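# Four arms lift a holed cloth off lanterns, spread flat

## Task

Four arms are mounted in the scene frame (metres, facing in degrees counter-clockwise from +x): arm1 at x=+0.34 y=+0.74 z=+0.72 facing -90; arm2 at x=-0.34 y=+0.74 z=+0.72 facing -90; arm3 at x=-0.34 y=-0.74 z=+0.72 facing +90; arm4 at x=+0.34 y=-0.74 z=+0.72 facing +90. The lanterns stand in holes in a cloth. Lift the cloth clear of them and lay it out flat. Each lantern must still be upright in its current spot at the end. If the cloth's mean height falls by more than about a thumb's length in a single drop while no gripper is holding it, the task fails. Finish by opening the grippers and moving the arms away; the result only counts if it stays in place without the robots holding it.

## Robot and tools

Setup: four identical i2rt Big YAM arms, arm1 to arm4, each with six joints, a two-finger gripper and a wrist camera. arm1 and arm2 sit on the +y side facing -y; arm3 and arm4 sit on the -y side facing +y. The scene frame has its origin on the floor and +z up; all stated positions are in metres in that frame. The hand can reach roughly 1.0 m from the joint-1 axis. Room cameras: cam_high and cam_low. Wrist cameras: arm1_cam_wrist, arm2_cam_wrist, arm3_cam_wrist, arm4_cam_wrist. With joints 1 and 6 at zero and the hand level and pointing forward, the wrist camera rides on top of the hand looking toward the fingertips. The hand point is midway between the fingertips; its z axis runs along the fingers and the fingers close along its y axis.

execute_actions: argument "actions" is a list holding exactly one action (or empty, which just reports state and images). The action is an object with one optional entry per arm name ("arm1".."arm4"), each holding "joints": an object of absolute joint targets by name, not offsets. Names, units and allowed ranges: joint1_rad -2.879 to 2.879 (rotation about the base, positive is counter-clockwise seen from above, 0 points the arm along its facing direction); joint2_rad 0 to 3.141 (shoulder, 0 means upper arm pointing back and roughly level, increasing lifts it up then forward); joint3_rad 0 to 3.019 (elbow, 0 is fully folded, increasing opens it); joint4_rad -1.692 to 1.57 (hand pitch, positive tips fingers up); joint5_rad -1.57 to 1.57 (hand yaw, positive toward the arm's right); joint6_rad -2.094 to 2.094 (hand roll, positive clockwise seen from behind the hand); gripper_m 0 to 0.093 (fingertip gap in metres). Done tolerances are ±0.045, ±0.14, ±0.09, ±0.055, ±0.03, ±0.035 rad and ±0.003 m respectively. Optional "cameras": list of camera names or "all"; omitted/null/["all"] gives every camera, [] gives none. Any unknown key, camera name or out-of-range number rejects the whole call and nothing moves. All motions in an action begin together; joints move at different speeds, so the hand may take a wide curving path. One action runs at most 15 s. Example: {"arm1": {"joints": {"gripper_m": 0.05}}, "arm2": {"joints": {"joint1_rad": 0.3}}}.

wait: "seconds" from 0 to 10; nothing new is commanded, returns state and images. zoom_image: "camera" and "region" [x0, y0, x1, y1] in pixels of that camera's latest full image, origin top-left, at most 504 by 504. finished_scene: "scene" is the number of the current scene; it is final and reports success. Answering without any tool call ends everything.

Reading results: each result gives every robot's joint_positions, joint_status and images; the "pictures" line lists the cameras in image order. joint_status per joint: reached, "off_target" (stopped short, may still be pushing), "contact_stop" or "time_out" (target dropped, joint holds where it stopped; but a timed-out joint may keep a target up to 0.375, 0.375, 0.113, 0.225, 0.075, 0.3 rad from its position for joints 1-6 and keep pushing, listed in on_its_own). "joint command not followed" plus a "cause:" line means a self/inter-arm collision check refused that arm's joint targets (its gripper target still runs); those joints read "not_followed" and the arm may retry them on later actions. on_its_own lists what the call did not command; "held at" is the held target, not the actual position. A joint or arm left out of an action may still push toward an older target. To relieve a push, command the joint its reported position. Very small changes from the current position may not move a joint. Loaded joints sag.

Calibration: each camera has a line with K, distortion D, image size and T_world_to_cam (scene to camera, metres) and pos_world; cam_high is a wide pinhole looking down, cam_low a narrower one at x≈1.91 looking toward -x. Expect errors up to a few degrees and millimetres; wrist-camera poses also inherit joint reading errors. Results list cameras whose numbers changed.

Cautions: the arms do not stop on contact and can press hard. A hard squeeze between two arms ends the run; a hard hit may too. The clearance check can be too late and ignores fingers, gripper housings and wrist cameras, and nothing reports arms touching. Do not knock lanterns over or push any rigid object out of the work area. Never release the cloth from height so that it drops more than a few centimetres unheld; lower it before letting go. Motors warm while holding loads or pushing (also while you think); MOTOR HOT appears at 85 °C, and at 100 °C the arm goes limp (OVER-TEMPERATURE FAULT, joints read "limit_stop_at_motor_heat"; resend targets after cooling). If any result reports a stop, later motion calls in the same reply are skipped. The simulation keeps running while you compose replies, with the robots holding the last command. Shorter robot motion time is better. End with grippers open and arms moved away from the cloth.

Each tool is called after ">>>" by a JSON object that holds its "api" and its "payload".

## Session

I'll start by looking at the scene.

>>> {"api": "execute_actions", "payload": {"actions": []}}

Scene clock: 0.00 s.
Motor temperatures (°C, as the motors report them): arm1=[23 21 20 20 22 21] | arm2=[21 20 21 23 20 22] | arm3=[22 21 20 21 22 22] | arm4=[20 22 20 21 20 22]
arm1.joint_positions: joint1_rad=+0.004 joint2_rad=+0.448 joint3_rad=+1.468 joint4_rad=-1.524 joint5_rad=-0.017 joint6_rad=-0.016 gripper_m=+0.094
arm1.joint_status: not commanded
arm1.hand: x=+0.3426 y=+0.6224 z=+1.3034 quat_wxyz=(-0.368, -0.592, -0.621, +0.360) (m; scene frame)
arm2.joint_positions: joint1_rad=-0.013 joint2_rad=+0.446 joint3_rad=+1.461 joint4_rad=-1.526 joint5_rad=+0.002 joint6_rad=+0.004 gripper_m=+0.094
arm2.joint_status: not commanded
arm2.hand: x=-0.3396 y=+0.6126 z=+1.3664 quat_wxyz=(-0.352, -0.621, -0.601, +0.360) (m; scene frame)
arm3.joint_positions: joint1_rad=+0.009 joint2_rad=+0.439 joint3_rad=+1.449 joint4_rad=-1.519 joint5_rad=-0.011 joint6_rad=+0.005 gripper_m=+0.095
arm3.joint_status: not commanded
arm3.hand: x=-0.3465 y=-0.6188 z=+1.3324 quat_wxyz=(-0.350, +0.624, -0.592, -0.370) (m; scene frame)
arm4.joint_positions: joint1_rad=+0.002 joint2_rad=+0.439 joint3_rad=+1.476 joint4_rad=-1.542 joint5_rad=+0.004 joint6_rad=+0.007 gripper_m=+0.094
arm4.joint_status: not commanded
arm4.hand: x=+0.3418 y=-0.6272 z=+1.3910 quat_wxyz=(-0.367, +0.594, -0.621, -0.357) (m; scene frame)
pictures: arm1_cam_wrist, arm2_cam_wrist, arm3_cam_wrist, arm4_cam_wrist, cam_high, cam_low
Images, in order (width x height): arm1_cam_wrist 616x616, arm2_cam_wrist 616x616, arm3_cam_wrist 616x616, arm4_cam_wrist 616x616, cam_high 504x504, cam_low 504x504.

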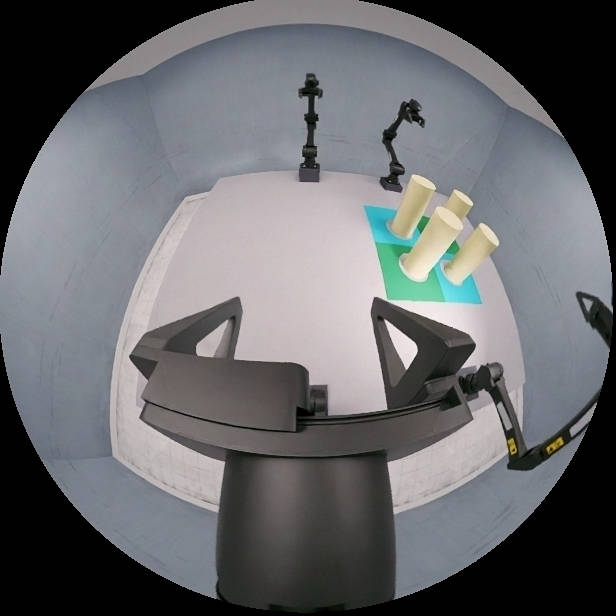

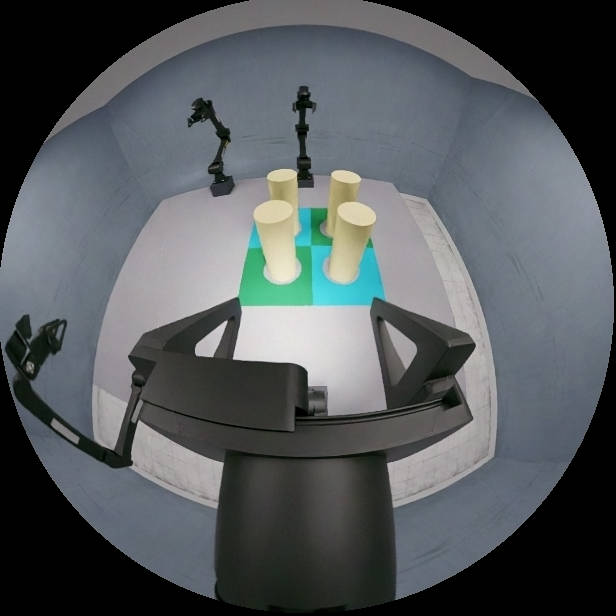

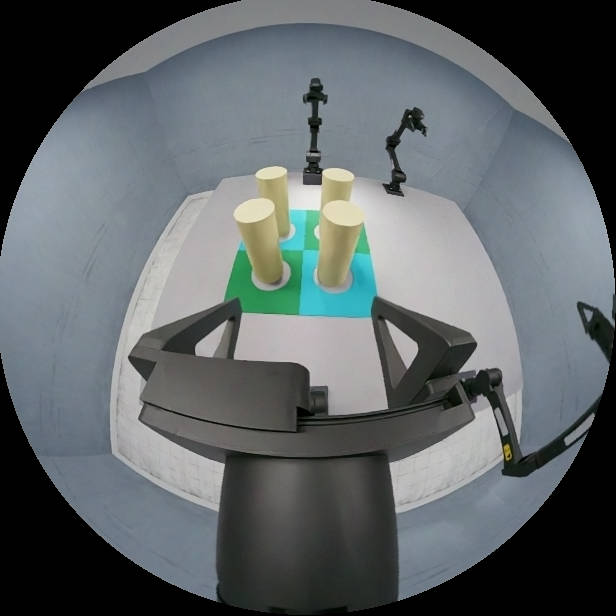

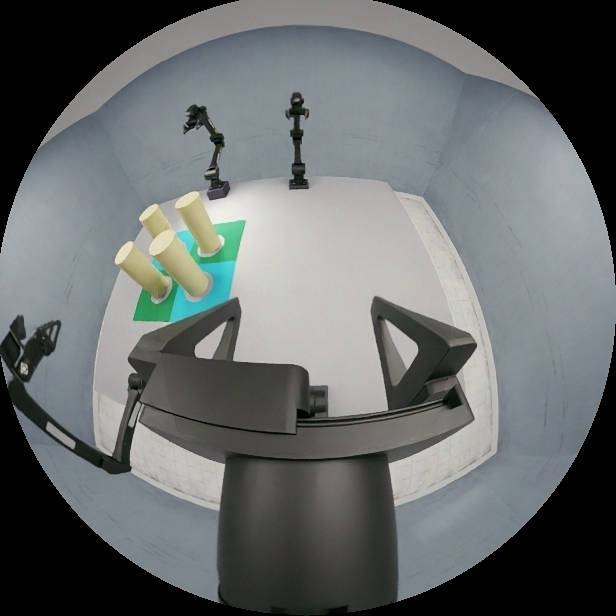

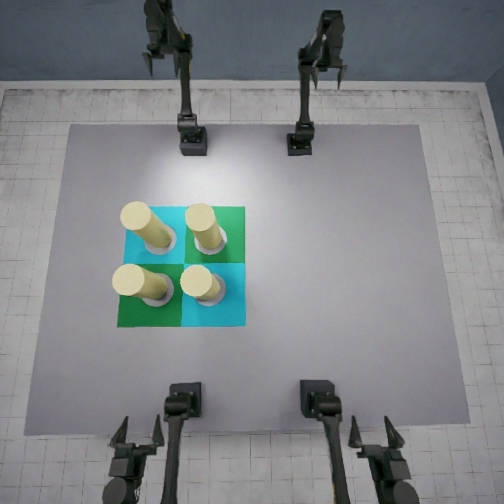

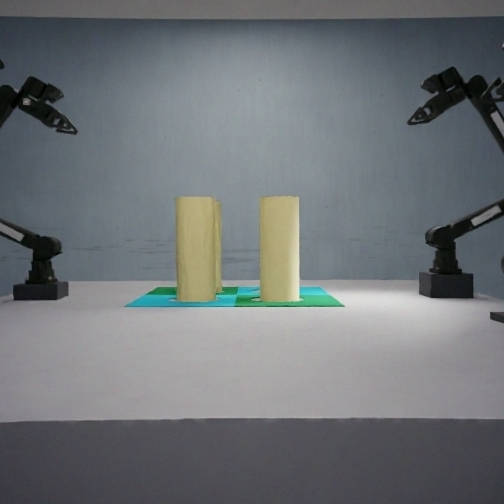

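>>> {"api": "zoom_image", "payload": {"camera": "cam_high", "region": [90, 180, 270, 350]}}

>>> {"api": "zoom_image", "payload": {"camera": "cam_low", "region": [100, 180, 370, 330]}}

Region (90, 180, 270, 350) of cam_high's 504x504 image, scaled by 2.800, with more detail than that image has.

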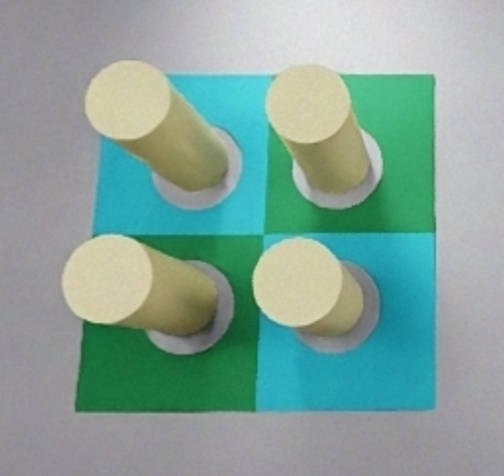

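Region (100, 180, 370, 330) of cam_low's 504x504 image, scaled by 1.867, with more detail than that image has.

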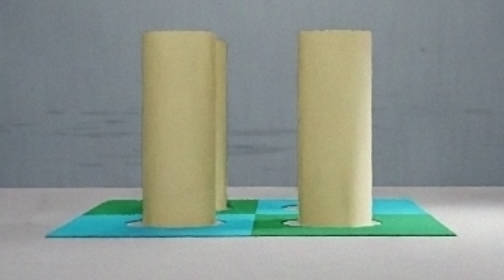

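>>> {"api": "execute_actions", "payload": {"actions": [{"arm1": {"joints": {"joint1_rad": -0.70, "joint2_rad": 1.2, "joint4_rad": -1.0}}, "arm2": {"joints": {"joint1_rad": -0.73, "joint2_rad": 1.2, "joint4_rad": -1.0}}, "arm3": {"joints": {"joint1_rad": 0.85, "joint2_rad": 1.2, "joint4_rad": -1.0}}, "arm4": {"joints": {"joint1_rad": 0.83, "joint2_rad": 1.2, "joint4_rad": -1.0}}}], "cameras": ["cam_high"]}}

Scene clock: 55.70 s.
Motor temperatures (°C, as the motors report them): arm1=[23 21 23 20 22 21] | arm2=[21 20 24 24 20 22] | arm3=[22 21 24 21 22 22] | arm4=[20 22 23 21 20 22]
arm1.joint_positions: joint1_rad=-0.706 joint2_rad=+1.204 joint3_rad=+1.469 joint4_rad=-1.018 joint5_rad=-0.019 joint6_rad=-0.016 gripper_m=+0.094
arm1.joint_status: all done
arm1.hand: x=+0.0224 y=+0.3607 z=+1.1865 quat_wxyz=(-0.179, -0.823, -0.399, +0.363) (m; scene frame)
arm2.joint_positions: joint1_rad=-0.735 joint2_rad=+1.201 joint3_rad=+1.461 joint4_rad=-1.024 joint5_rad=+0.000 joint6_rad=+0.004 gripper_m=+0.094
arm2.joint_status: all done
arm2.hand: x=-0.6727 y=+0.3762 z=+1.2418 quat_wxyz=(-0.156, -0.845, -0.366, +0.358) (m; scene frame)
arm3.joint_positions: joint1_rad=+0.857 joint2_rad=+1.215 joint3_rad=+1.450 joint4_rad=-1.025 joint5_rad=-0.011 joint6_rad=+0.005 gripper_m=+0.095
arm3.joint_status: all done
arm3.hand: x=-0.7277 y=-0.4328 z=+1.1980 quat_wxyz=(-0.125, +0.873, -0.305, -0.359) (m; scene frame)
arm4.joint_positions: joint1_rad=+0.831 joint2_rad=+1.196 joint3_rad=+1.480 joint4_rad=-1.014 joint5_rad=+0.006 joint6_rad=+0.007 gripper_m=+0.094
arm4.joint_status: all done
arm4.hand: x=-0.0173 y=-0.3951 z=+1.2813 quat_wxyz=(-0.158, +0.842, -0.348, -0.380) (m; scene frame)
pictures: cam_high
Images, in order (width x height): cam_high 504x504.

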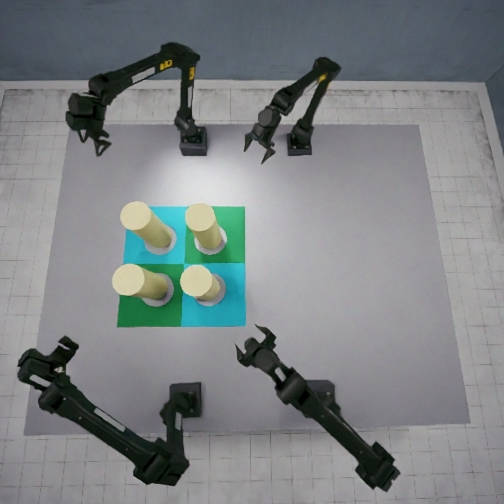

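>>> {"api": "execute_actions", "payload": {"actions": [{"arm1": {"joints": {"joint2_rad": 1.83, "joint3_rad": 1.61, "joint4_rad": -1.18}}, "arm2": {"joints": {"joint2_rad": 1.83, "joint3_rad": 1.61, "joint4_rad": -1.18}}, "arm3": {"joints": {"joint2_rad": 1.83, "joint3_rad": 1.61, "joint4_rad": -1.18}}, "arm4": {"joints": {"joint2_rad": 1.83, "joint3_rad": 1.61, "joint4_rad": -1.18}}}], "cameras": ["cam_high"]}}

Scene clock: 76.17 s.
Motor temperatures (°C, as the motors report them): arm1=[23 22 26 20 22 21] | arm2=[21 21 26 24 20 22] | arm3=[22 22 26 21 22 22] | arm4=[20 23 26 21 20 22]
arm1.joint_positions: joint1_rad=-0.706 joint2_rad=+1.840 joint3_rad=+1.588 joint4_rad=-1.173 joint5_rad=-0.019 joint6_rad=-0.016 gripper_m=+0.094
arm1.joint_status: all done
arm1.hand: x=-0.0403 y=+0.2827 z=+0.8862 quat_wxyz=(-0.044, -0.898, -0.432, +0.067) (m; scene frame)
arm2.joint_positions: joint1_rad=-0.735 joint2_rad=+1.835 joint3_rad=+1.581 joint4_rad=-1.168 joint5_rad=+0.000 joint6_rad=+0.004 gripper_m=+0.094
arm2.joint_status: all done
arm2.hand: x=-0.7389 y=+0.3056 z=+0.9450 quat_wxyz=(-0.028, -0.915, -0.397, +0.067) (m; scene frame)
arm3.joint_positions: joint1_rad=+0.857 joint2_rad=+1.855 joint3_rad=+1.589 joint4_rad=-1.168 joint5_rad=-0.011 joint6_rad=+0.005 gripper_m=+0.095
arm3.joint_status: all done
arm3.hand: x=-0.8012 y=-0.3696 z=+0.9054 quat_wxyz=(-0.023, +0.941, -0.332, -0.064) (m; scene frame)
arm4.joint_positions: joint1_rad=+0.831 joint2_rad=+1.823 joint3_rad=+1.592 joint4_rad=-1.174 joint5_rad=+0.006 joint6_rad=+0.007 gripper_m=+0.094
arm4.joint_status: all done
arm4.hand: x=-0.0882 y=-0.3244 z=+0.9818 quat_wxyz=(-0.036, +0.921, -0.380, -0.078) (m; scene frame)
pictures: cam_high
Images, in order (width x height): cam_high 504x504.

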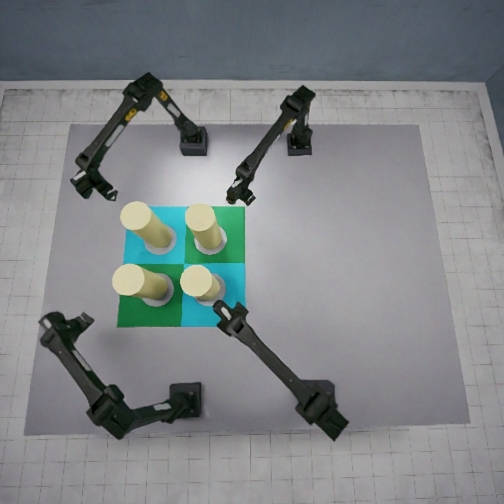

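>>> {"api": "execute_actions", "payload": {"actions": [], "cameras": ["arm1_cam_wrist", "arm2_cam_wrist"]}}

Scene clock: 106.00 s.
Motor temperatures (°C, as the motors report them): arm1=[23 24 27 20 22 21] | arm2=[21 23 27 24 20 22] | arm3=[22 25 28 21 22 22] | arm4=[20 24 27 21 20 22]
arm1.joint_positions: joint1_rad=-0.706 joint2_rad=+1.840 joint3_rad=+1.588 joint4_rad=-1.173 joint5_rad=-0.019 joint6_rad=-0.016 gripper_m=+0.094
arm1.joint_status: all done
arm1.hand: x=-0.0403 y=+0.2827 z=+0.8862 quat_wxyz=(-0.044, -0.898, -0.432, +0.067) (m; scene frame)
arm2.joint_positions: joint1_rad=-0.735 joint2_rad=+1.835 joint3_rad=+1.581 joint4_rad=-1.168 joint5_rad=+0.000 joint6_rad=+0.004 gripper_m=+0.094
arm2.joint_status: all done
arm2.hand: x=-0.7389 y=+0.3056 z=+0.9450 quat_wxyz=(-0.028, -0.915, -0.397, +0.067) (m; scene frame)
arm3.joint_positions: joint1_rad=+0.857 joint2_rad=+1.855 joint3_rad=+1.589 joint4_rad=-1.168 joint5_rad=-0.011 joint6_rad=+0.005 gripper_m=+0.095
arm3.joint_status: all done
arm3.hand: x=-0.8012 y=-0.3696 z=+0.9054 quat_wxyz=(-0.023, +0.941, -0.332, -0.064) (m; scene frame)
arm4.joint_positions: joint1_rad=+0.831 joint2_rad=+1.823 joint3_rad=+1.592 joint4_rad=-1.174 joint5_rad=+0.006 joint6_rad=+0.007 gripper_m=+0.094
arm4.joint_status: all done
arm4.hand: x=-0.0882 y=-0.3244 z=+0.9818 quat_wxyz=(-0.036, +0.921, -0.380, -0.078) (m; scene frame)
pictures: arm1_cam_wrist, arm2_cam_wrist
camera_calibration (this result's frames):
arm1_cam_wrist: T_world_to_cam=[[-0.783187, 0.6212, -0.026981, -0.180701], [0.547803, 0.709878, 0.442702, -0.567575], [0.29416, 0.331939, -0.896263, 0.842863], [0, 0, 0, 1]] pos_world=[-0.07854, 0.235382, 1.00182]
arm2_cam_wrist: T_world_to_cam=[[-0.726342, 0.687316, -0.00484949, -0.735124], [0.60645, 0.644173, 0.466111, -0.184841], [0.323489, 0.335615, -0.884713, 1.09431], [0, 0, 0, 1]] pos_world=[-0.775854, 0.257064, 1.05075]
Images, in order (width x height): arm1_cam_wrist 616x616, arm2_cam_wrist 616x616.

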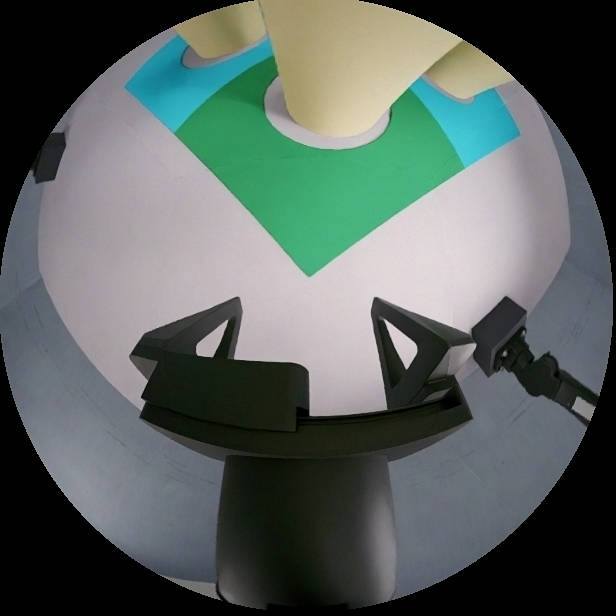

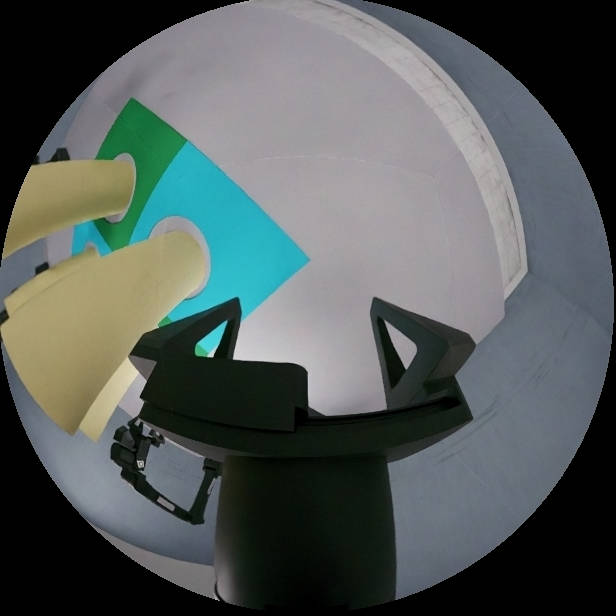

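>>> {"api": "execute_actions", "payload": {"actions": [{"arm1": {"joints": {"joint1_rad": -0.713, "joint2_rad": 1.971, "joint3_rad": 1.594, "joint4_rad": -1.048}}, "arm2": {"joints": {"joint1_rad": -0.671, "joint2_rad": 2.096, "joint3_rad": 1.635, "joint4_rad": -1.088, "joint6_rad": -1.47}}, "arm3": {"joints": {"joint1_rad": 0.752, "joint2_rad": 1.875, "joint3_rad": 1.42, "joint4_rad": -1.082, "joint6_rad": -1.56}}, "arm4": {"joints": {"joint1_rad": 0.855, "joint2_rad": 1.936, "joint3_rad": 1.301, "joint4_rad": -0.809}}}], "cameras": ["cam_high", "arm1_cam_wrist", "arm2_cam_wrist", "arm3_cam_wrist", "arm4_cam_wrist"]}}

Scene clock: 150.50 s.
Motor temperatures (°C, as the motors report them): arm1=[23 26 28 20 22 21] | arm2=[21 24 28 24 20 22] | arm3=[22 26 29 21 22 22] | arm4=[20 25 27 21 20 22]
arm1.joint_positions: joint1_rad=-0.706 joint2_rad=+1.993 joint3_rad=+1.584 joint4_rad=-1.059 joint5_rad=-0.019 joint6_rad=-0.016 gripper_m=+0.094
arm1.joint_status: all done
arm1.hand: x=-0.0541 y=+0.2654 z=+0.7993 quat_wxyz=(-0.035, -0.900, -0.433, +0.048) (m; scene frame)
arm2.joint_positions: joint1_rad=-0.664 joint2_rad=+2.107 joint3_rad=+1.602 joint4_rad=-1.100 joint5_rad=+0.000 joint6_rad=-1.460 gripper_m=+0.094
arm2.joint_status: all done
arm2.hand: x=-0.7112 y=+0.2733 z=+0.7965 quat_wxyz=(-0.004, -0.384, -0.923, -0.018) (m; scene frame)
arm3.joint_positions: joint1_rad=+0.750 joint2_rad=+1.879 joint3_rad=+1.414 joint4_rad=-1.098 joint5_rad=-0.011 joint6_rad=-1.547 gripper_m=+0.095
arm3.joint_status: all done
arm3.hand: x=-0.7227 y=-0.3573 z=+0.8289 quat_wxyz=(-0.004, +0.928, +0.373, -0.001) (m; scene frame)
arm4.joint_positions: joint1_rad=+0.843 joint2_rad=+1.936 joint3_rad=+1.285 joint4_rad=-0.819 joint5_rad=+0.006 joint6_rad=+0.007 gripper_m=+0.094
arm4.joint_status: all done
arm4.hand: x=-0.0613 y=-0.3594 z=+0.8153 quat_wxyz=(-0.024, +0.925, -0.375, -0.049) (m; scene frame)
pictures: arm1_cam_wrist, arm2_cam_wrist, arm3_cam_wrist, arm4_cam_wrist, cam_high
camera_calibration (this result's frames):
arm1_cam_wrist: T_world_to_cam=[[-0.782564, 0.621948, -0.0278199, -0.182582], [0.535096, 0.69478, 0.480575, -0.536205], [0.318221, 0.361195, -0.876512, 0.752539], [0, 0, 0, 1]] pos_world=[-0.0954344, 0.214288, 0.912217]
arm2_cam_wrist: T_world_to_cam=[[-0.712903, -0.699968, -0.0425879, -0.274748], [-0.581216, 0.555794, 0.594375, -1.03427], [-0.392373, 0.448485, -0.80306, 0.359799], [0, 0, 0, 1]] pos_world=[-0.65583, 0.221164, 0.891985]
arm3_cam_wrist: T_world_to_cam=[[-0.694136, 0.71983, 0.00456461, -0.246932], [0.587701, 0.563039, 0.581029, 0.152598], [0.415672, 0.405996, -0.81387, 1.24509], [0, 0, 0, 1]] pos_world=[-0.778635, -0.413672, 0.925805]
arm4_cam_wrist: T_world_to_cam=[[0.69186, 0.721967, 0.00971053, 0.292441], [0.622082, -0.60286, 0.499574, -0.583281], [0.36653, -0.339594, -0.866217, 0.727286], [0, 0, 0, 1]] pos_world=[-0.106052, -0.315788, 0.918539]
Images, in order (width x height): arm1_cam_wrist 616x616, arm2_cam_wrist 616x616, arm3_cam_wrist 616x616, arm4_cam_wrist 616x616, cam_high 504x504.

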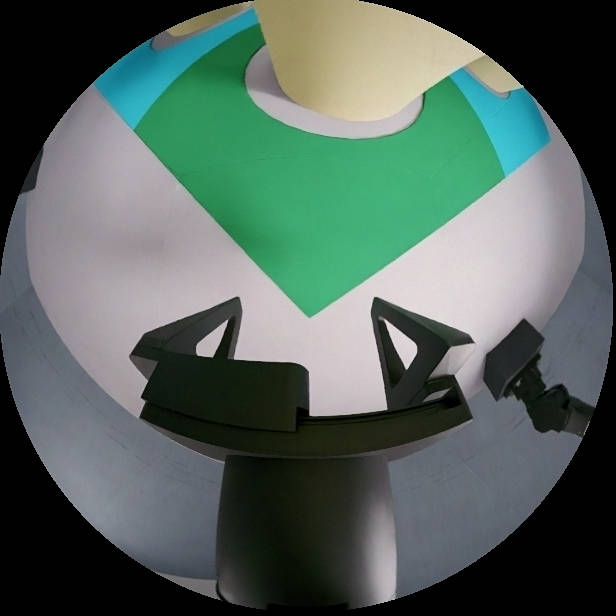

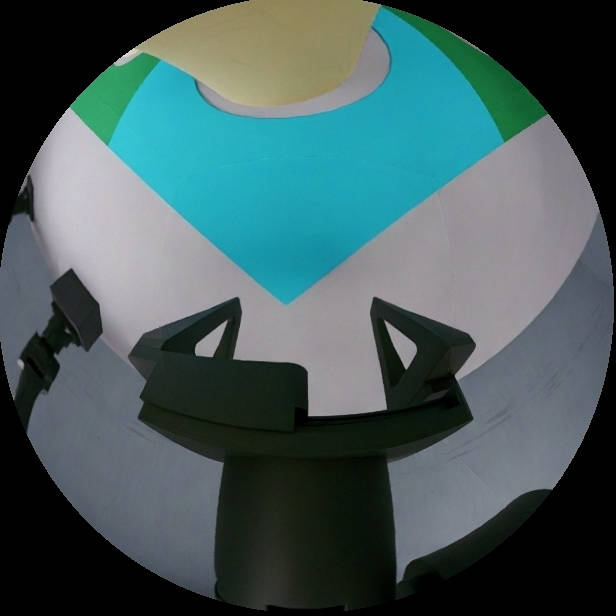

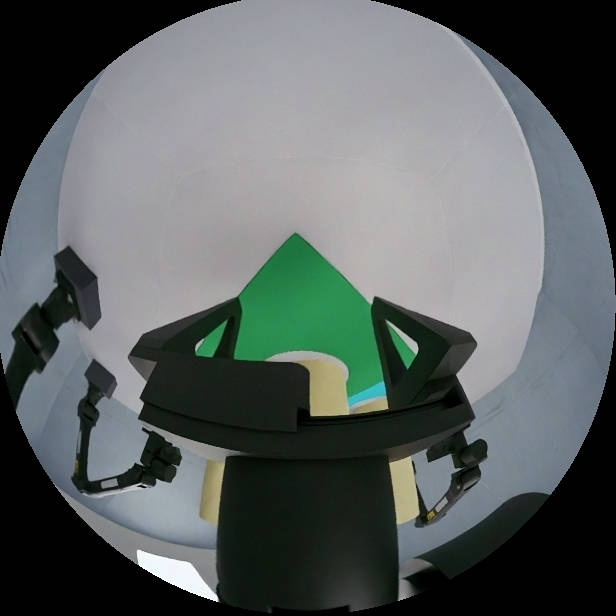

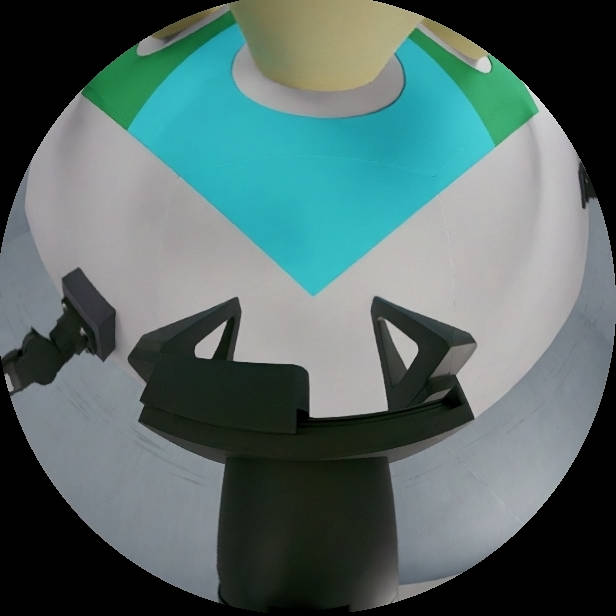

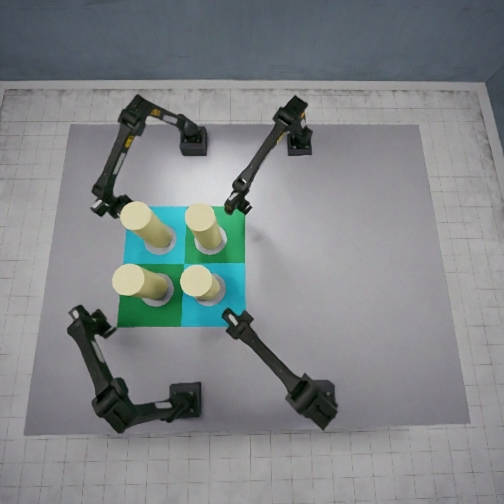

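>>> {"api": "execute_actions", "payload": {"actions": [{"arm1": {"joints": {"joint2_rad": 1.995, "joint3_rad": 1.523, "joint4_rad": -0.953}}, "arm2": {"joints": {"joint2_rad": 2.096, "joint3_rad": 1.533, "joint4_rad": -0.960}}, "arm3": {"joints": {"joint2_rad": 1.968, "joint3_rad": 1.36, "joint4_rad": -0.931}}, "arm4": {"joints": {"joint2_rad": 2.034, "joint3_rad": 1.273, "joint4_rad": -0.684}}}], "cameras": ["cam_low", "arm1_cam_wrist", "arm2_cam_wrist", "arm3_cam_wrist", "arm4_cam_wrist"]}}

Scene clock: 215.97 s.
Motor temperatures (°C, as the motors report them): arm1=[23 28 27 20 22 21] | arm2=[21 26 28 24 20 22] | arm3=[22 26 28 21 22 22] | arm4=[20 26 27 21 20 22]
arm1.joint_positions: joint1_rad=-0.706 joint2_rad=+1.993 joint3_rad=+1.519 joint4_rad=-0.965 joint5_rad=-0.019 joint6_rad=-0.016 gripper_m=+0.094
arm1.joint_status: all done
arm1.hand: x=-0.0520 y=+0.2677 z=+0.7774 quat_wxyz=(-0.041, -0.899, -0.432, +0.061) (m; scene frame)
arm2.joint_positions: joint1_rad=-0.664 joint2_rad=+2.104 joint3_rad=+1.538 joint4_rad=-0.976 joint5_rad=+0.000 joint6_rad=-1.460 gripper_m=+0.094
arm2.joint_status: all done
arm2.hand: x=-0.7130 y=+0.2712 z=+0.7771 quat_wxyz=(+0.004, -0.384, -0.923, +0.012) (m; scene frame)
arm3.joint_positions: joint1_rad=+0.750 joint2_rad=+1.981 joint3_rad=+1.355 joint4_rad=-0.947 joint5_rad=-0.011 joint6_rad=-1.548 gripper_m=+0.095
arm3.joint_status: all done
arm3.hand: x=-0.7218 y=-0.3571 z=+0.7563 quat_wxyz=(+0.000, +0.928, +0.373, +0.000) (m; scene frame)
arm4.joint_positions: joint1_rad=+0.843 joint2_rad=+2.034 joint3_rad=+1.270 joint4_rad=-0.693 joint5_rad=+0.006 joint6_rad=+0.007 gripper_m=+0.094
arm4.joint_status: all done
arm4.hand: x=-0.0657 y=-0.3549 z=+0.7614 quat_wxyz=(-0.026, +0.925, -0.375, -0.054) (m; scene frame)
pictures: arm1_cam_wrist, arm2_cam_wrist, arm3_cam_wrist, arm4_cam_wrist, cam_low
camera_calibration (this result's frames):
arm1_cam_wrist: T_world_to_cam=[[-0.782984, 0.621444, -0.0272627, -0.18335], [0.543719, 0.705029, 0.455307, -0.511055], [0.302169, 0.341675, -0.889917, 0.746635], [0, 0, 0, 1]] pos_world=[-0.0912998, 0.219144, 0.892131]
arm2_cam_wrist: T_world_to_cam=[[-0.713022, -0.700859, 0.0199126, -0.326702], [-0.558132, 0.584549, 0.58889, -1.00963], [-0.424369, 0.408778, -0.807968, 0.336226], [0, 0, 0, 1]] pos_world=[-0.65377, 0.223766, 0.872728]
arm3_cam_wrist: T_world_to_cam=[[-0.694607, 0.719372, -0.0049699, -0.23939], [0.583399, 0.56733, 0.581191, 0.192388], [0.420912, 0.4008, -0.813752, 1.18741], [0, 0, 0, 1]] pos_world=[-0.778315, -0.412849, 0.853251]
arm4_cam_wrist: T_world_to_cam=[[0.691911, 0.721917, 0.00969308, 0.292797], [0.626062, -0.606618, 0.48996, -0.544732], [0.359591, -0.332941, -0.871691, 0.689791], [0, 0, 0, 1]] pos_world=[-0.109597, -0.312161, 0.865344]
Images, in order (width x height): arm1_cam_wrist 616x616, arm2_cam_wrist 616x616, arm3_cam_wrist 616x616, arm4_cam_wrist 616x616, cam_low 504x504.

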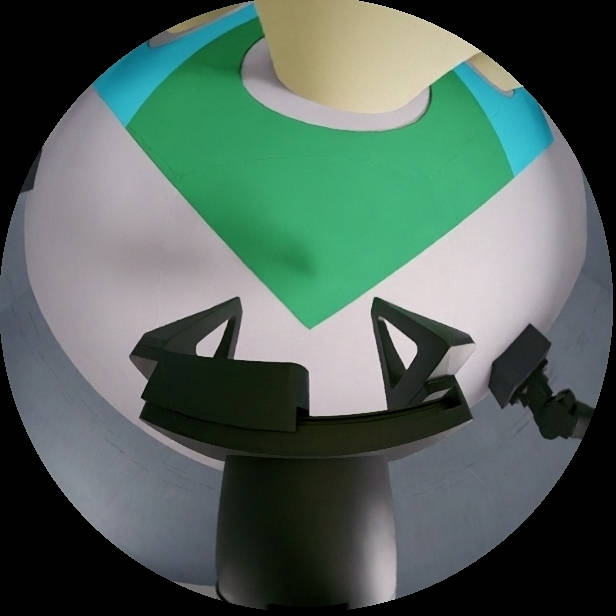

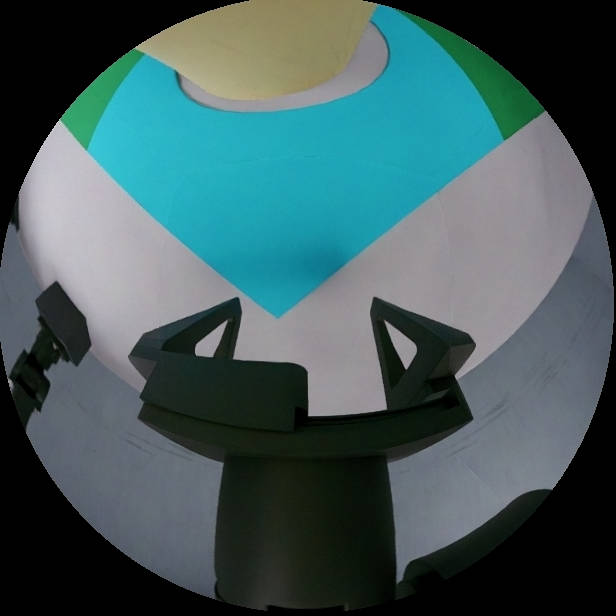

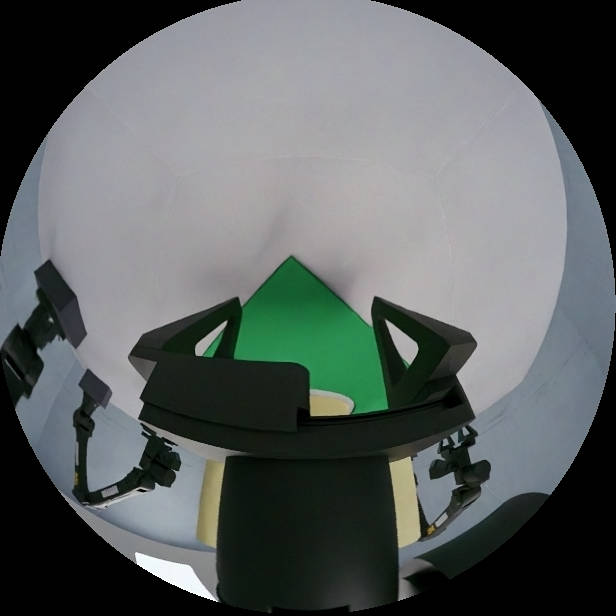

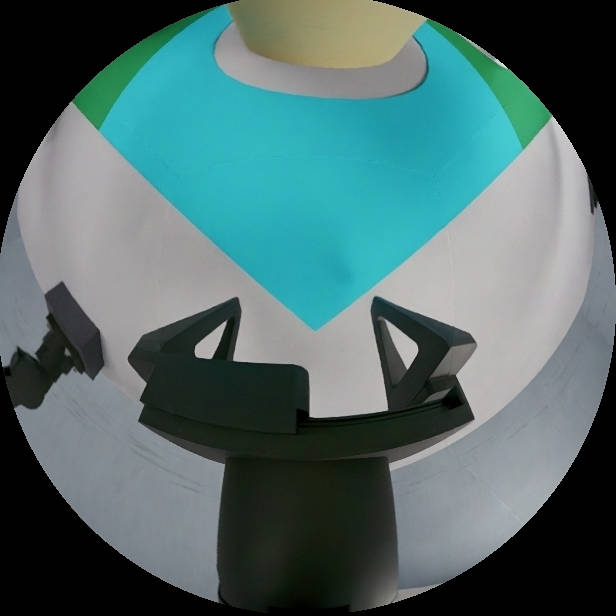

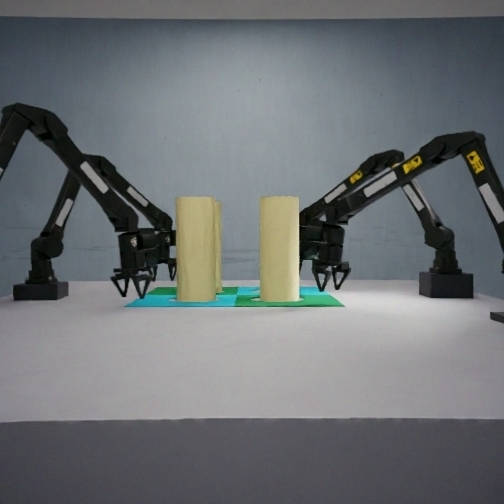

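>>> {"api": "execute_actions", "payload": {"actions": [{"arm1": {"joints": {"joint3_rad": 1.469, "joint4_rad": -0.882}}, "arm2": {"joints": {"joint3_rad": 1.484, "joint4_rad": -0.936}}, "arm4": {"joints": {"joint3_rad": 1.258, "joint4_rad": -0.654}}}], "cameras": ["arm1_cam_wrist", "arm2_cam_wrist", "arm4_cam_wrist"]}}

Scene clock: 241.20 s.
Motor temperatures (°C, as the motors report them): arm1=[23 28 27 20 22 21] | arm2=[21 26 27 24 20 22] | arm3=[22 27 27 21 22 22] | arm4=[20 27 26 21 20 22]
arm1.joint_positions: joint1_rad=-0.706 joint2_rad=+1.994 joint3_rad=+1.466 joint4_rad=-0.894 joint5_rad=-0.019 joint6_rad=-0.016 gripper_m=+0.094
arm1.joint_status: all done
arm1.hand: x=-0.0487 y=+0.2716 z=+0.7600 quat_wxyz=(-0.044, -0.898, -0.432, +0.069) (m; scene frame)
arm2.joint_positions: joint1_rad=-0.664 joint2_rad=+2.104 joint3_rad=+1.488 joint4_rad=-0.951 joint5_rad=+0.000 joint6_rad=-1.460 gripper_m=+0.094
arm2.joint_status: all done
arm2.hand: x=-0.7026 y=+0.2841 z=+0.7615 quat_wxyz=(+0.001, -0.384, -0.923, +0.000) (m; scene frame)
arm3.joint_positions: joint1_rad=+0.750 joint2_rad=+1.981 joint3_rad=+1.355 joint4_rad=-0.947 joint5_rad=-0.011 joint6_rad=-1.548 gripper_m=+0.095
arm3.joint_status: not commanded
arm3.hand: x=-0.7218 y=-0.3571 z=+0.7563 quat_wxyz=(+0.000, +0.928, +0.373, +0.000) (m; scene frame)
arm4.joint_positions: joint1_rad=+0.843 joint2_rad=+2.034 joint3_rad=+1.264 joint4_rad=-0.664 joint5_rad=+0.006 joint6_rad=+0.007 gripper_m=+0.094
arm4.joint_status: all done
arm4.hand: x=-0.0688 y=-0.3519 z=+0.7607 quat_wxyz=(-0.031, +0.924, -0.375, -0.065) (m; scene frame)
pictures: arm1_cam_wrist, arm2_cam_wrist, arm4_cam_wrist
camera_calibration (this result's frames):
arm1_cam_wrist: T_world_to_cam=[[-0.783236, 0.621142, -0.0269118, -0.18384], [0.548779, 0.711037, 0.439623, -0.497171], [0.292203, 0.32956, -0.897779, 0.737532], [0, 0, 0, 1]] pos_world=[-0.086662, 0.224637, 0.875761]
arm2_cam_wrist: T_world_to_cam=[[-0.712898, -0.701257, -0.00395699, -0.291593], [-0.567222, 0.573302, 0.591257, -1.00723], [-0.412354, 0.42375, -0.806474, 0.32583], [0, 0, 0, 1]] pos_world=[-0.644841, 0.234895, 0.857151]
arm4_cam_wrist: T_world_to_cam=[[0.692021, 0.721813, 0.00965315, 0.29281], [0.634311, -0.614405, 0.469208, -0.526966], [0.344611, -0.318579, -0.883035, 0.703955], [0, 0, 0, 1]] pos_world=[-0.110962, -0.31086, 0.866047]
Images, in order (width x height): arm1_cam_wrist 616x616, arm2_cam_wrist 616x616, arm4_cam_wrist 616x616.

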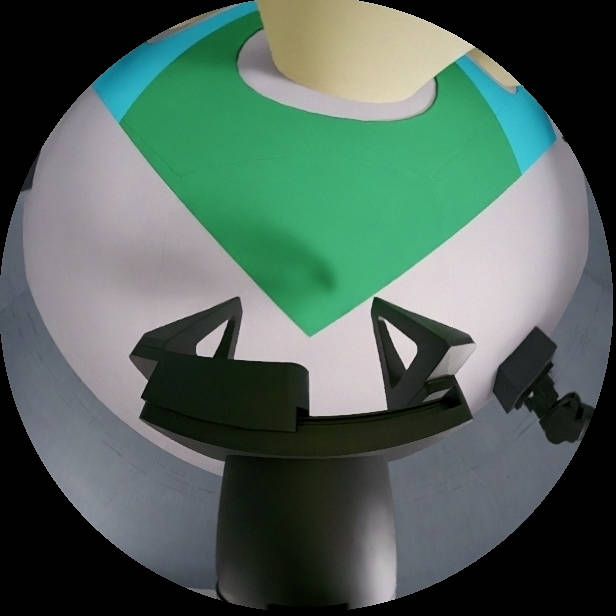

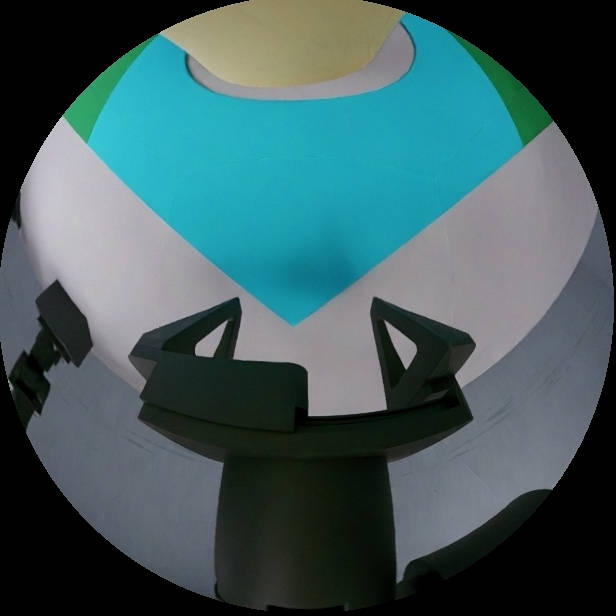

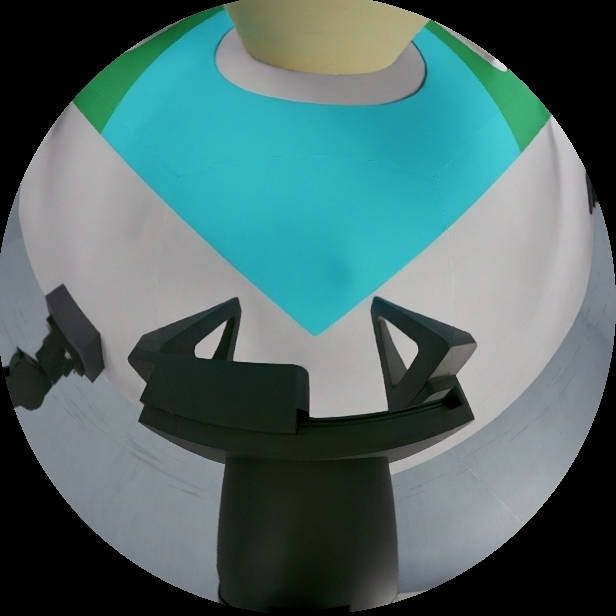

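>>> {"api": "execute_actions", "payload": {"actions": [{"arm1": {"joints": {"gripper_m": 0.0}}, "arm2": {"joints": {"gripper_m": 0.0}}, "arm3": {"joints": {"gripper_m": 0.0}}, "arm4": {"joints": {"gripper_m": 0.0}}}], "cameras": ["arm1_cam_wrist", "arm2_cam_wrist", "arm3_cam_wrist", "arm4_cam_wrist", "cam_high"]}}

Scene clock: 243.67 s.
Motor temperatures (°C, as the motors report them): arm1=[23 28 27 20 22 21] | arm2=[21 26 27 24 20 22] | arm3=[22 27 27 21 22 22] | arm4=[20 27 26 21 20 22]
arm1.joint_positions: joint1_rad=-0.706 joint2_rad=+1.994 joint3_rad=+1.466 joint4_rad=-0.894 joint5_rad=-0.019 joint6_rad=-0.016 gripper_m=+0.001
arm1.joint_status: all done
arm1.hand: x=-0.0487 y=+0.2716 z=+0.7600 quat_wxyz=(-0.044, -0.898, -0.432, +0.069) (m; scene frame)
arm2.joint_positions: joint1_rad=-0.664 joint2_rad=+2.104 joint3_rad=+1.488 joint4_rad=-0.951 joint5_rad=+0.000 joint6_rad=-1.461 gripper_m=+0.000
arm2.joint_status: all done
arm2.hand: x=-0.7026 y=+0.2841 z=+0.7615 quat_wxyz=(+0.001, -0.384, -0.923, +0.000) (m; scene frame)
arm3.joint_positions: joint1_rad=+0.750 joint2_rad=+1.981 joint3_rad=+1.355 joint4_rad=-0.947 joint5_rad=-0.011 joint6_rad=-1.548 gripper_m=+0.001
arm3.joint_status: all done
arm3.hand: x=-0.7218 y=-0.3571 z=+0.7563 quat_wxyz=(+0.000, +0.928, +0.373, +0.000) (m; scene frame)
arm4.joint_positions: joint1_rad=+0.843 joint2_rad=+2.034 joint3_rad=+1.264 joint4_rad=-0.664 joint5_rad=+0.006 joint6_rad=+0.007 gripper_m=+0.001
arm4.joint_status: all done
arm4.hand: x=-0.0688 y=-0.3519 z=+0.7607 quat_wxyz=(-0.031, +0.924, -0.375, -0.065) (m; scene frame)
pictures: arm1_cam_wrist, arm2_cam_wrist, arm3_cam_wrist, arm4_cam_wrist, cam_high
camera_calibration (this result's frames):
arm1_cam_wrist: T_world_to_cam=[[-0.783236, 0.621142, -0.0269118, -0.18384], [0.548779, 0.711037, 0.439623, -0.497171], [0.292203, 0.32956, -0.897779, 0.737532], [0, 0, 0, 1]] pos_world=[-0.086662, 0.224637, 0.875761]
arm2_cam_wrist: T_world_to_cam=[[-0.71263, -0.701528, -0.00395762, -0.291327], [-0.56744, 0.573085, 0.591257, -1.00732], [-0.412516, 0.423594, -0.806473, 0.325761], [0, 0, 0, 1]] pos_world=[-0.644822, 0.234917, 0.857151]
arm3_cam_wrist: T_world_to_cam=[[-0.694881, 0.719107, -0.00497008, -0.239683], [0.583183, 0.567553, 0.58119, 0.192311], [0.420759, 0.40096, -0.813752, 1.18735], [0, 0, 0, 1]] pos_world=[-0.778294, -0.41287, 0.853251]
arm4_cam_wrist: T_world_to_cam=[[0.692021, 0.721813, 0.00965315, 0.29281], [0.634311, -0.614405, 0.469208, -0.526966], [0.344611, -0.318579, -0.883035, 0.703955], [0, 0, 0, 1]] pos_world=[-0.110962, -0.31086, 0.866047]
Images, in order (width x height): arm1_cam_wrist 616x616, arm2_cam_wrist 616x616, arm3_cam_wrist 616x616, arm4_cam_wrist 616x616, cam_high 504x504.

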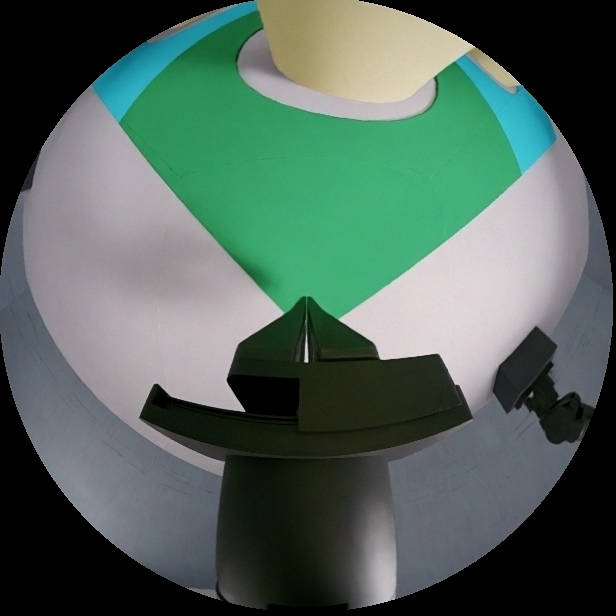

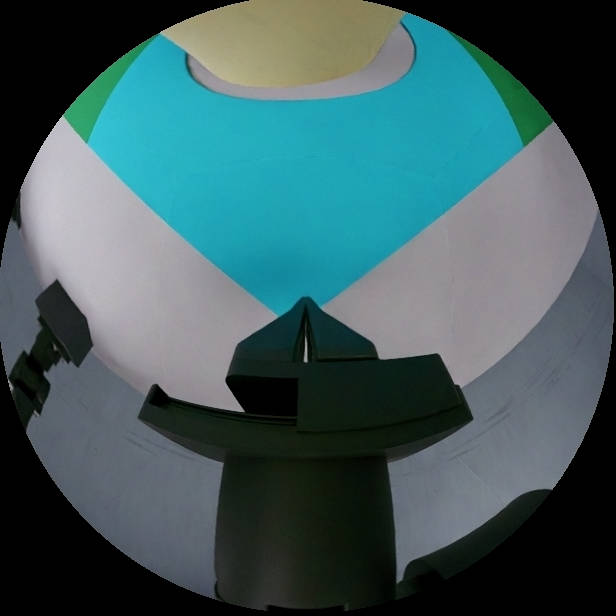

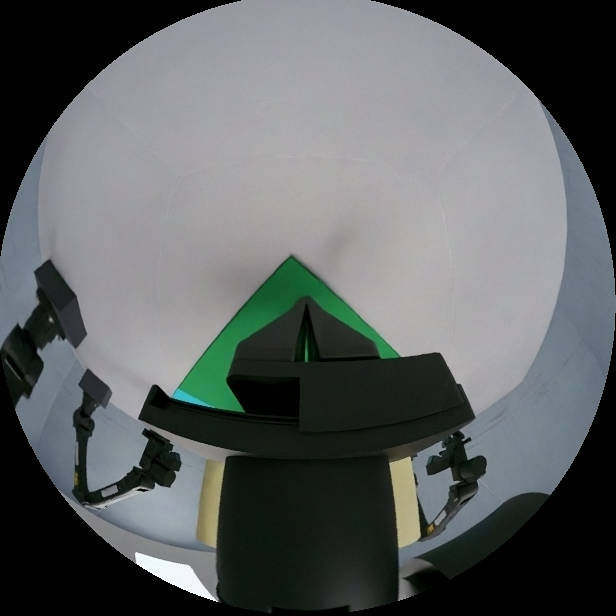

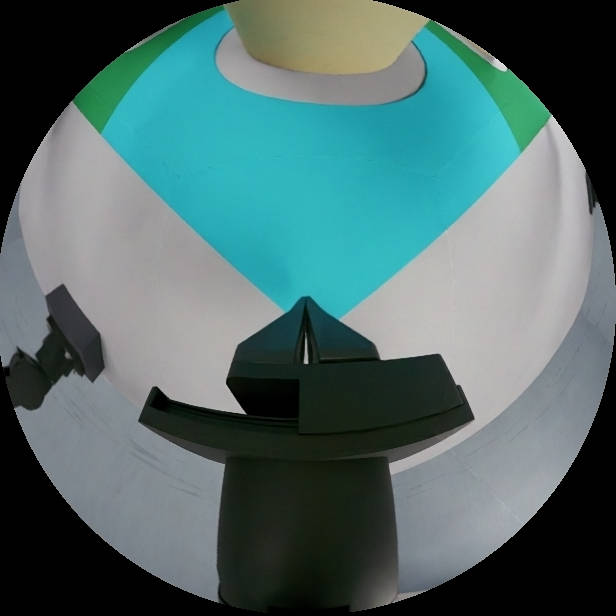

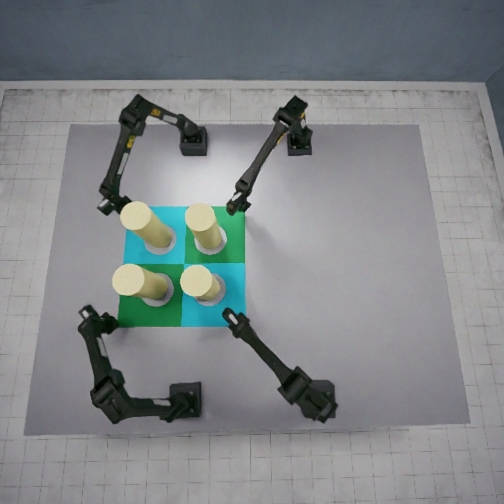

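>>> {"api": "execute_actions", "payload": {"actions": [{"arm1": {"joints": {"gripper_m": 0.093}}, "arm2": {"joints": {"gripper_m": 0.093}}, "arm3": {"joints": {"gripper_m": 0.093}}, "arm4": {"joints": {"gripper_m": 0.093}}}], "cameras": ["cam_low"]}}

Scene clock: 248.77 s.
Motor temperatures (°C, as the motors report them): arm1=[23 28 27 20 22 21] | arm2=[21 26 27 24 20 22] | arm3=[22 27 27 21 22 22] | arm4=[20 27 26 21 20 22]
arm1.joint_positions: joint1_rad=-0.706 joint2_rad=+1.994 joint3_rad=+1.466 joint4_rad=-0.894 joint5_rad=-0.019 joint6_rad=-0.016 gripper_m=+0.093
arm1.joint_status: all done
arm1.hand: x=-0.0487 y=+0.2716 z=+0.7600 quat_wxyz=(-0.044, -0.898, -0.432, +0.069) (m; scene frame)
arm2.joint_positions: joint1_rad=-0.664 joint2_rad=+2.104 joint3_rad=+1.488 joint4_rad=-0.951 joint5_rad=+0.000 joint6_rad=-1.461 gripper_m=+0.093
arm2.joint_status: all done
arm2.hand: x=-0.7026 y=+0.2841 z=+0.7615 quat_wxyz=(+0.001, -0.384, -0.923, +0.000) (m; scene frame)
arm3.joint_positions: joint1_rad=+0.750 joint2_rad=+1.981 joint3_rad=+1.355 joint4_rad=-0.947 joint5_rad=-0.011 joint6_rad=-1.548 gripper_m=+0.093
arm3.joint_status: all done
arm3.hand: x=-0.7218 y=-0.3571 z=+0.7563 quat_wxyz=(+0.000, +0.928, +0.374, +0.000) (m; scene frame)
arm4.joint_positions: joint1_rad=+0.843 joint2_rad=+2.034 joint3_rad=+1.264 joint4_rad=-0.664 joint5_rad=+0.006 joint6_rad=+0.007 gripper_m=+0.093
arm4.joint_status: all done
arm4.hand: x=-0.0688 y=-0.3519 z=+0.7607 quat_wxyz=(-0.031, +0.924, -0.375, -0.065) (m; scene frame)
pictures: cam_low
Images, in order (width x height): cam_low 504x504.

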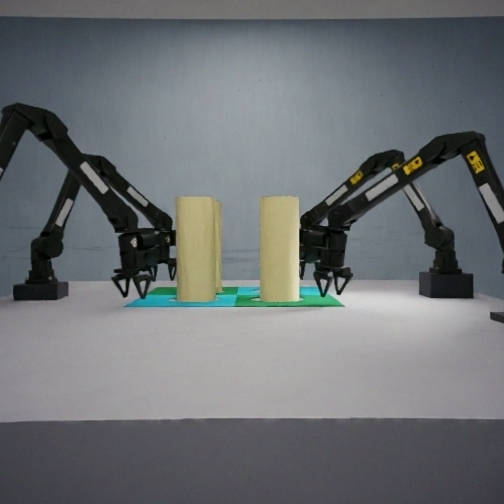

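>>> {"api": "zoom_image", "payload": {"camera": "cam_low", "region": [280, 240, 380, 320]}}

Region (280, 240, 380, 320) of cam_low's 504x504 image, scaled by 5.040, with more detail than that image has; it fills the top 403 rows of this view, and the rest is white.

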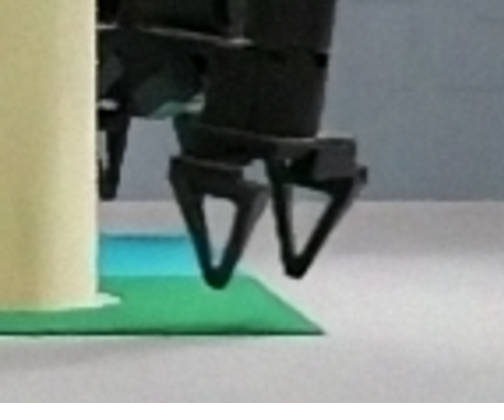

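>>> {"api": "zoom_image", "payload": {"camera": "cam_low", "region": [100, 240, 200, 320]}}

Region (100, 240, 200, 320) of cam_low's 504x504 image, scaled by 5.040, with more detail than that image has; it fills the top 403 rows of this view, and the rest is white.

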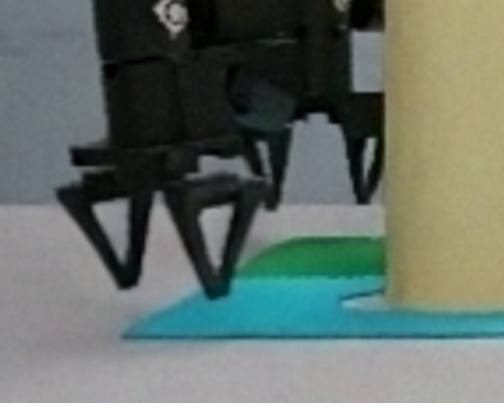

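>>> {"api": "execute_actions", "payload": {"actions": [{"arm1": {"joints": {"joint2_rad": 2.04}}, "arm2": {"joints": {"joint2_rad": 2.15, "joint4_rad": -0.885}}, "arm3": {"joints": {"joint2_rad": 2.014, "joint4_rad": -0.885}}, "arm4": {"joints": {"joint2_rad": 2.09, "joint4_rad": -0.613}}}], "cameras": ["cam_low"]}}

Scene clock: 277.13 s.
Motor temperatures (°C, as the motors report them): arm1=[23 28 27 20 22 21] | arm2=[21 26 27 24 20 22] | arm3=[22 28 27 21 22 22] | arm4=[20 27 26 21 20 22]
arm1.joint_positions: joint1_rad=-0.706 joint2_rad=+2.038 joint3_rad=+1.466 joint4_rad=-0.893 joint5_rad=-0.019 joint6_rad=-0.016 gripper_m=+0.093
arm1.joint_status: all done
arm1.hand: x=-0.0453 y=+0.2755 z=+0.7344 quat_wxyz=(-0.036, -0.899, -0.433, +0.049) (m; scene frame)
arm2.joint_positions: joint1_rad=-0.664 joint2_rad=+2.148 joint3_rad=+1.488 joint4_rad=-0.900 joint5_rad=+0.000 joint6_rad=-1.461 gripper_m=+0.093
arm2.joint_status: all done
arm2.hand: x=-0.7052 y=+0.2810 z=+0.7365 quat_wxyz=(+0.002, -0.384, -0.923, +0.003) (m; scene frame)
arm3.joint_positions: joint1_rad=+0.750 joint2_rad=+2.004 joint3_rad=+1.355 joint4_rad=-0.902 joint5_rad=-0.011 joint6_rad=-1.548 gripper_m=+0.093
arm3.joint_status: all done
arm3.hand: x=-0.7270 y=-0.3517 z=+0.7444 quat_wxyz=(-0.010, +0.927, +0.374, -0.004) (m; scene frame)
arm4.joint_positions: joint1_rad=+0.843 joint2_rad=+2.077 joint3_rad=+1.263 joint4_rad=-0.621 joint5_rad=+0.007 joint6_rad=+0.007 gripper_m=+0.093
arm4.joint_status: all done
arm4.hand: x=-0.0695 y=-0.3510 z=+0.7389 quat_wxyz=(-0.031, +0.924, -0.375, -0.065) (m; scene frame)
pictures: cam_low
Images, in order (width x height): cam_low 504x504.

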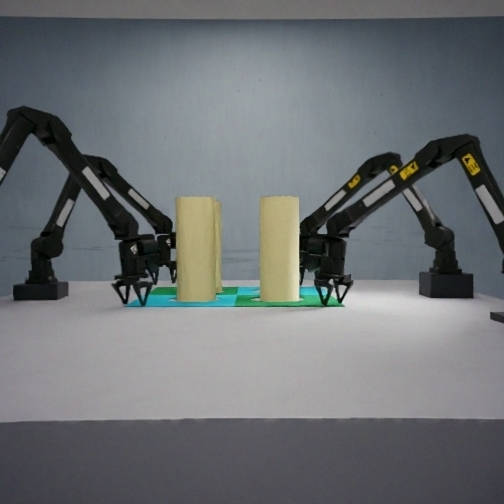

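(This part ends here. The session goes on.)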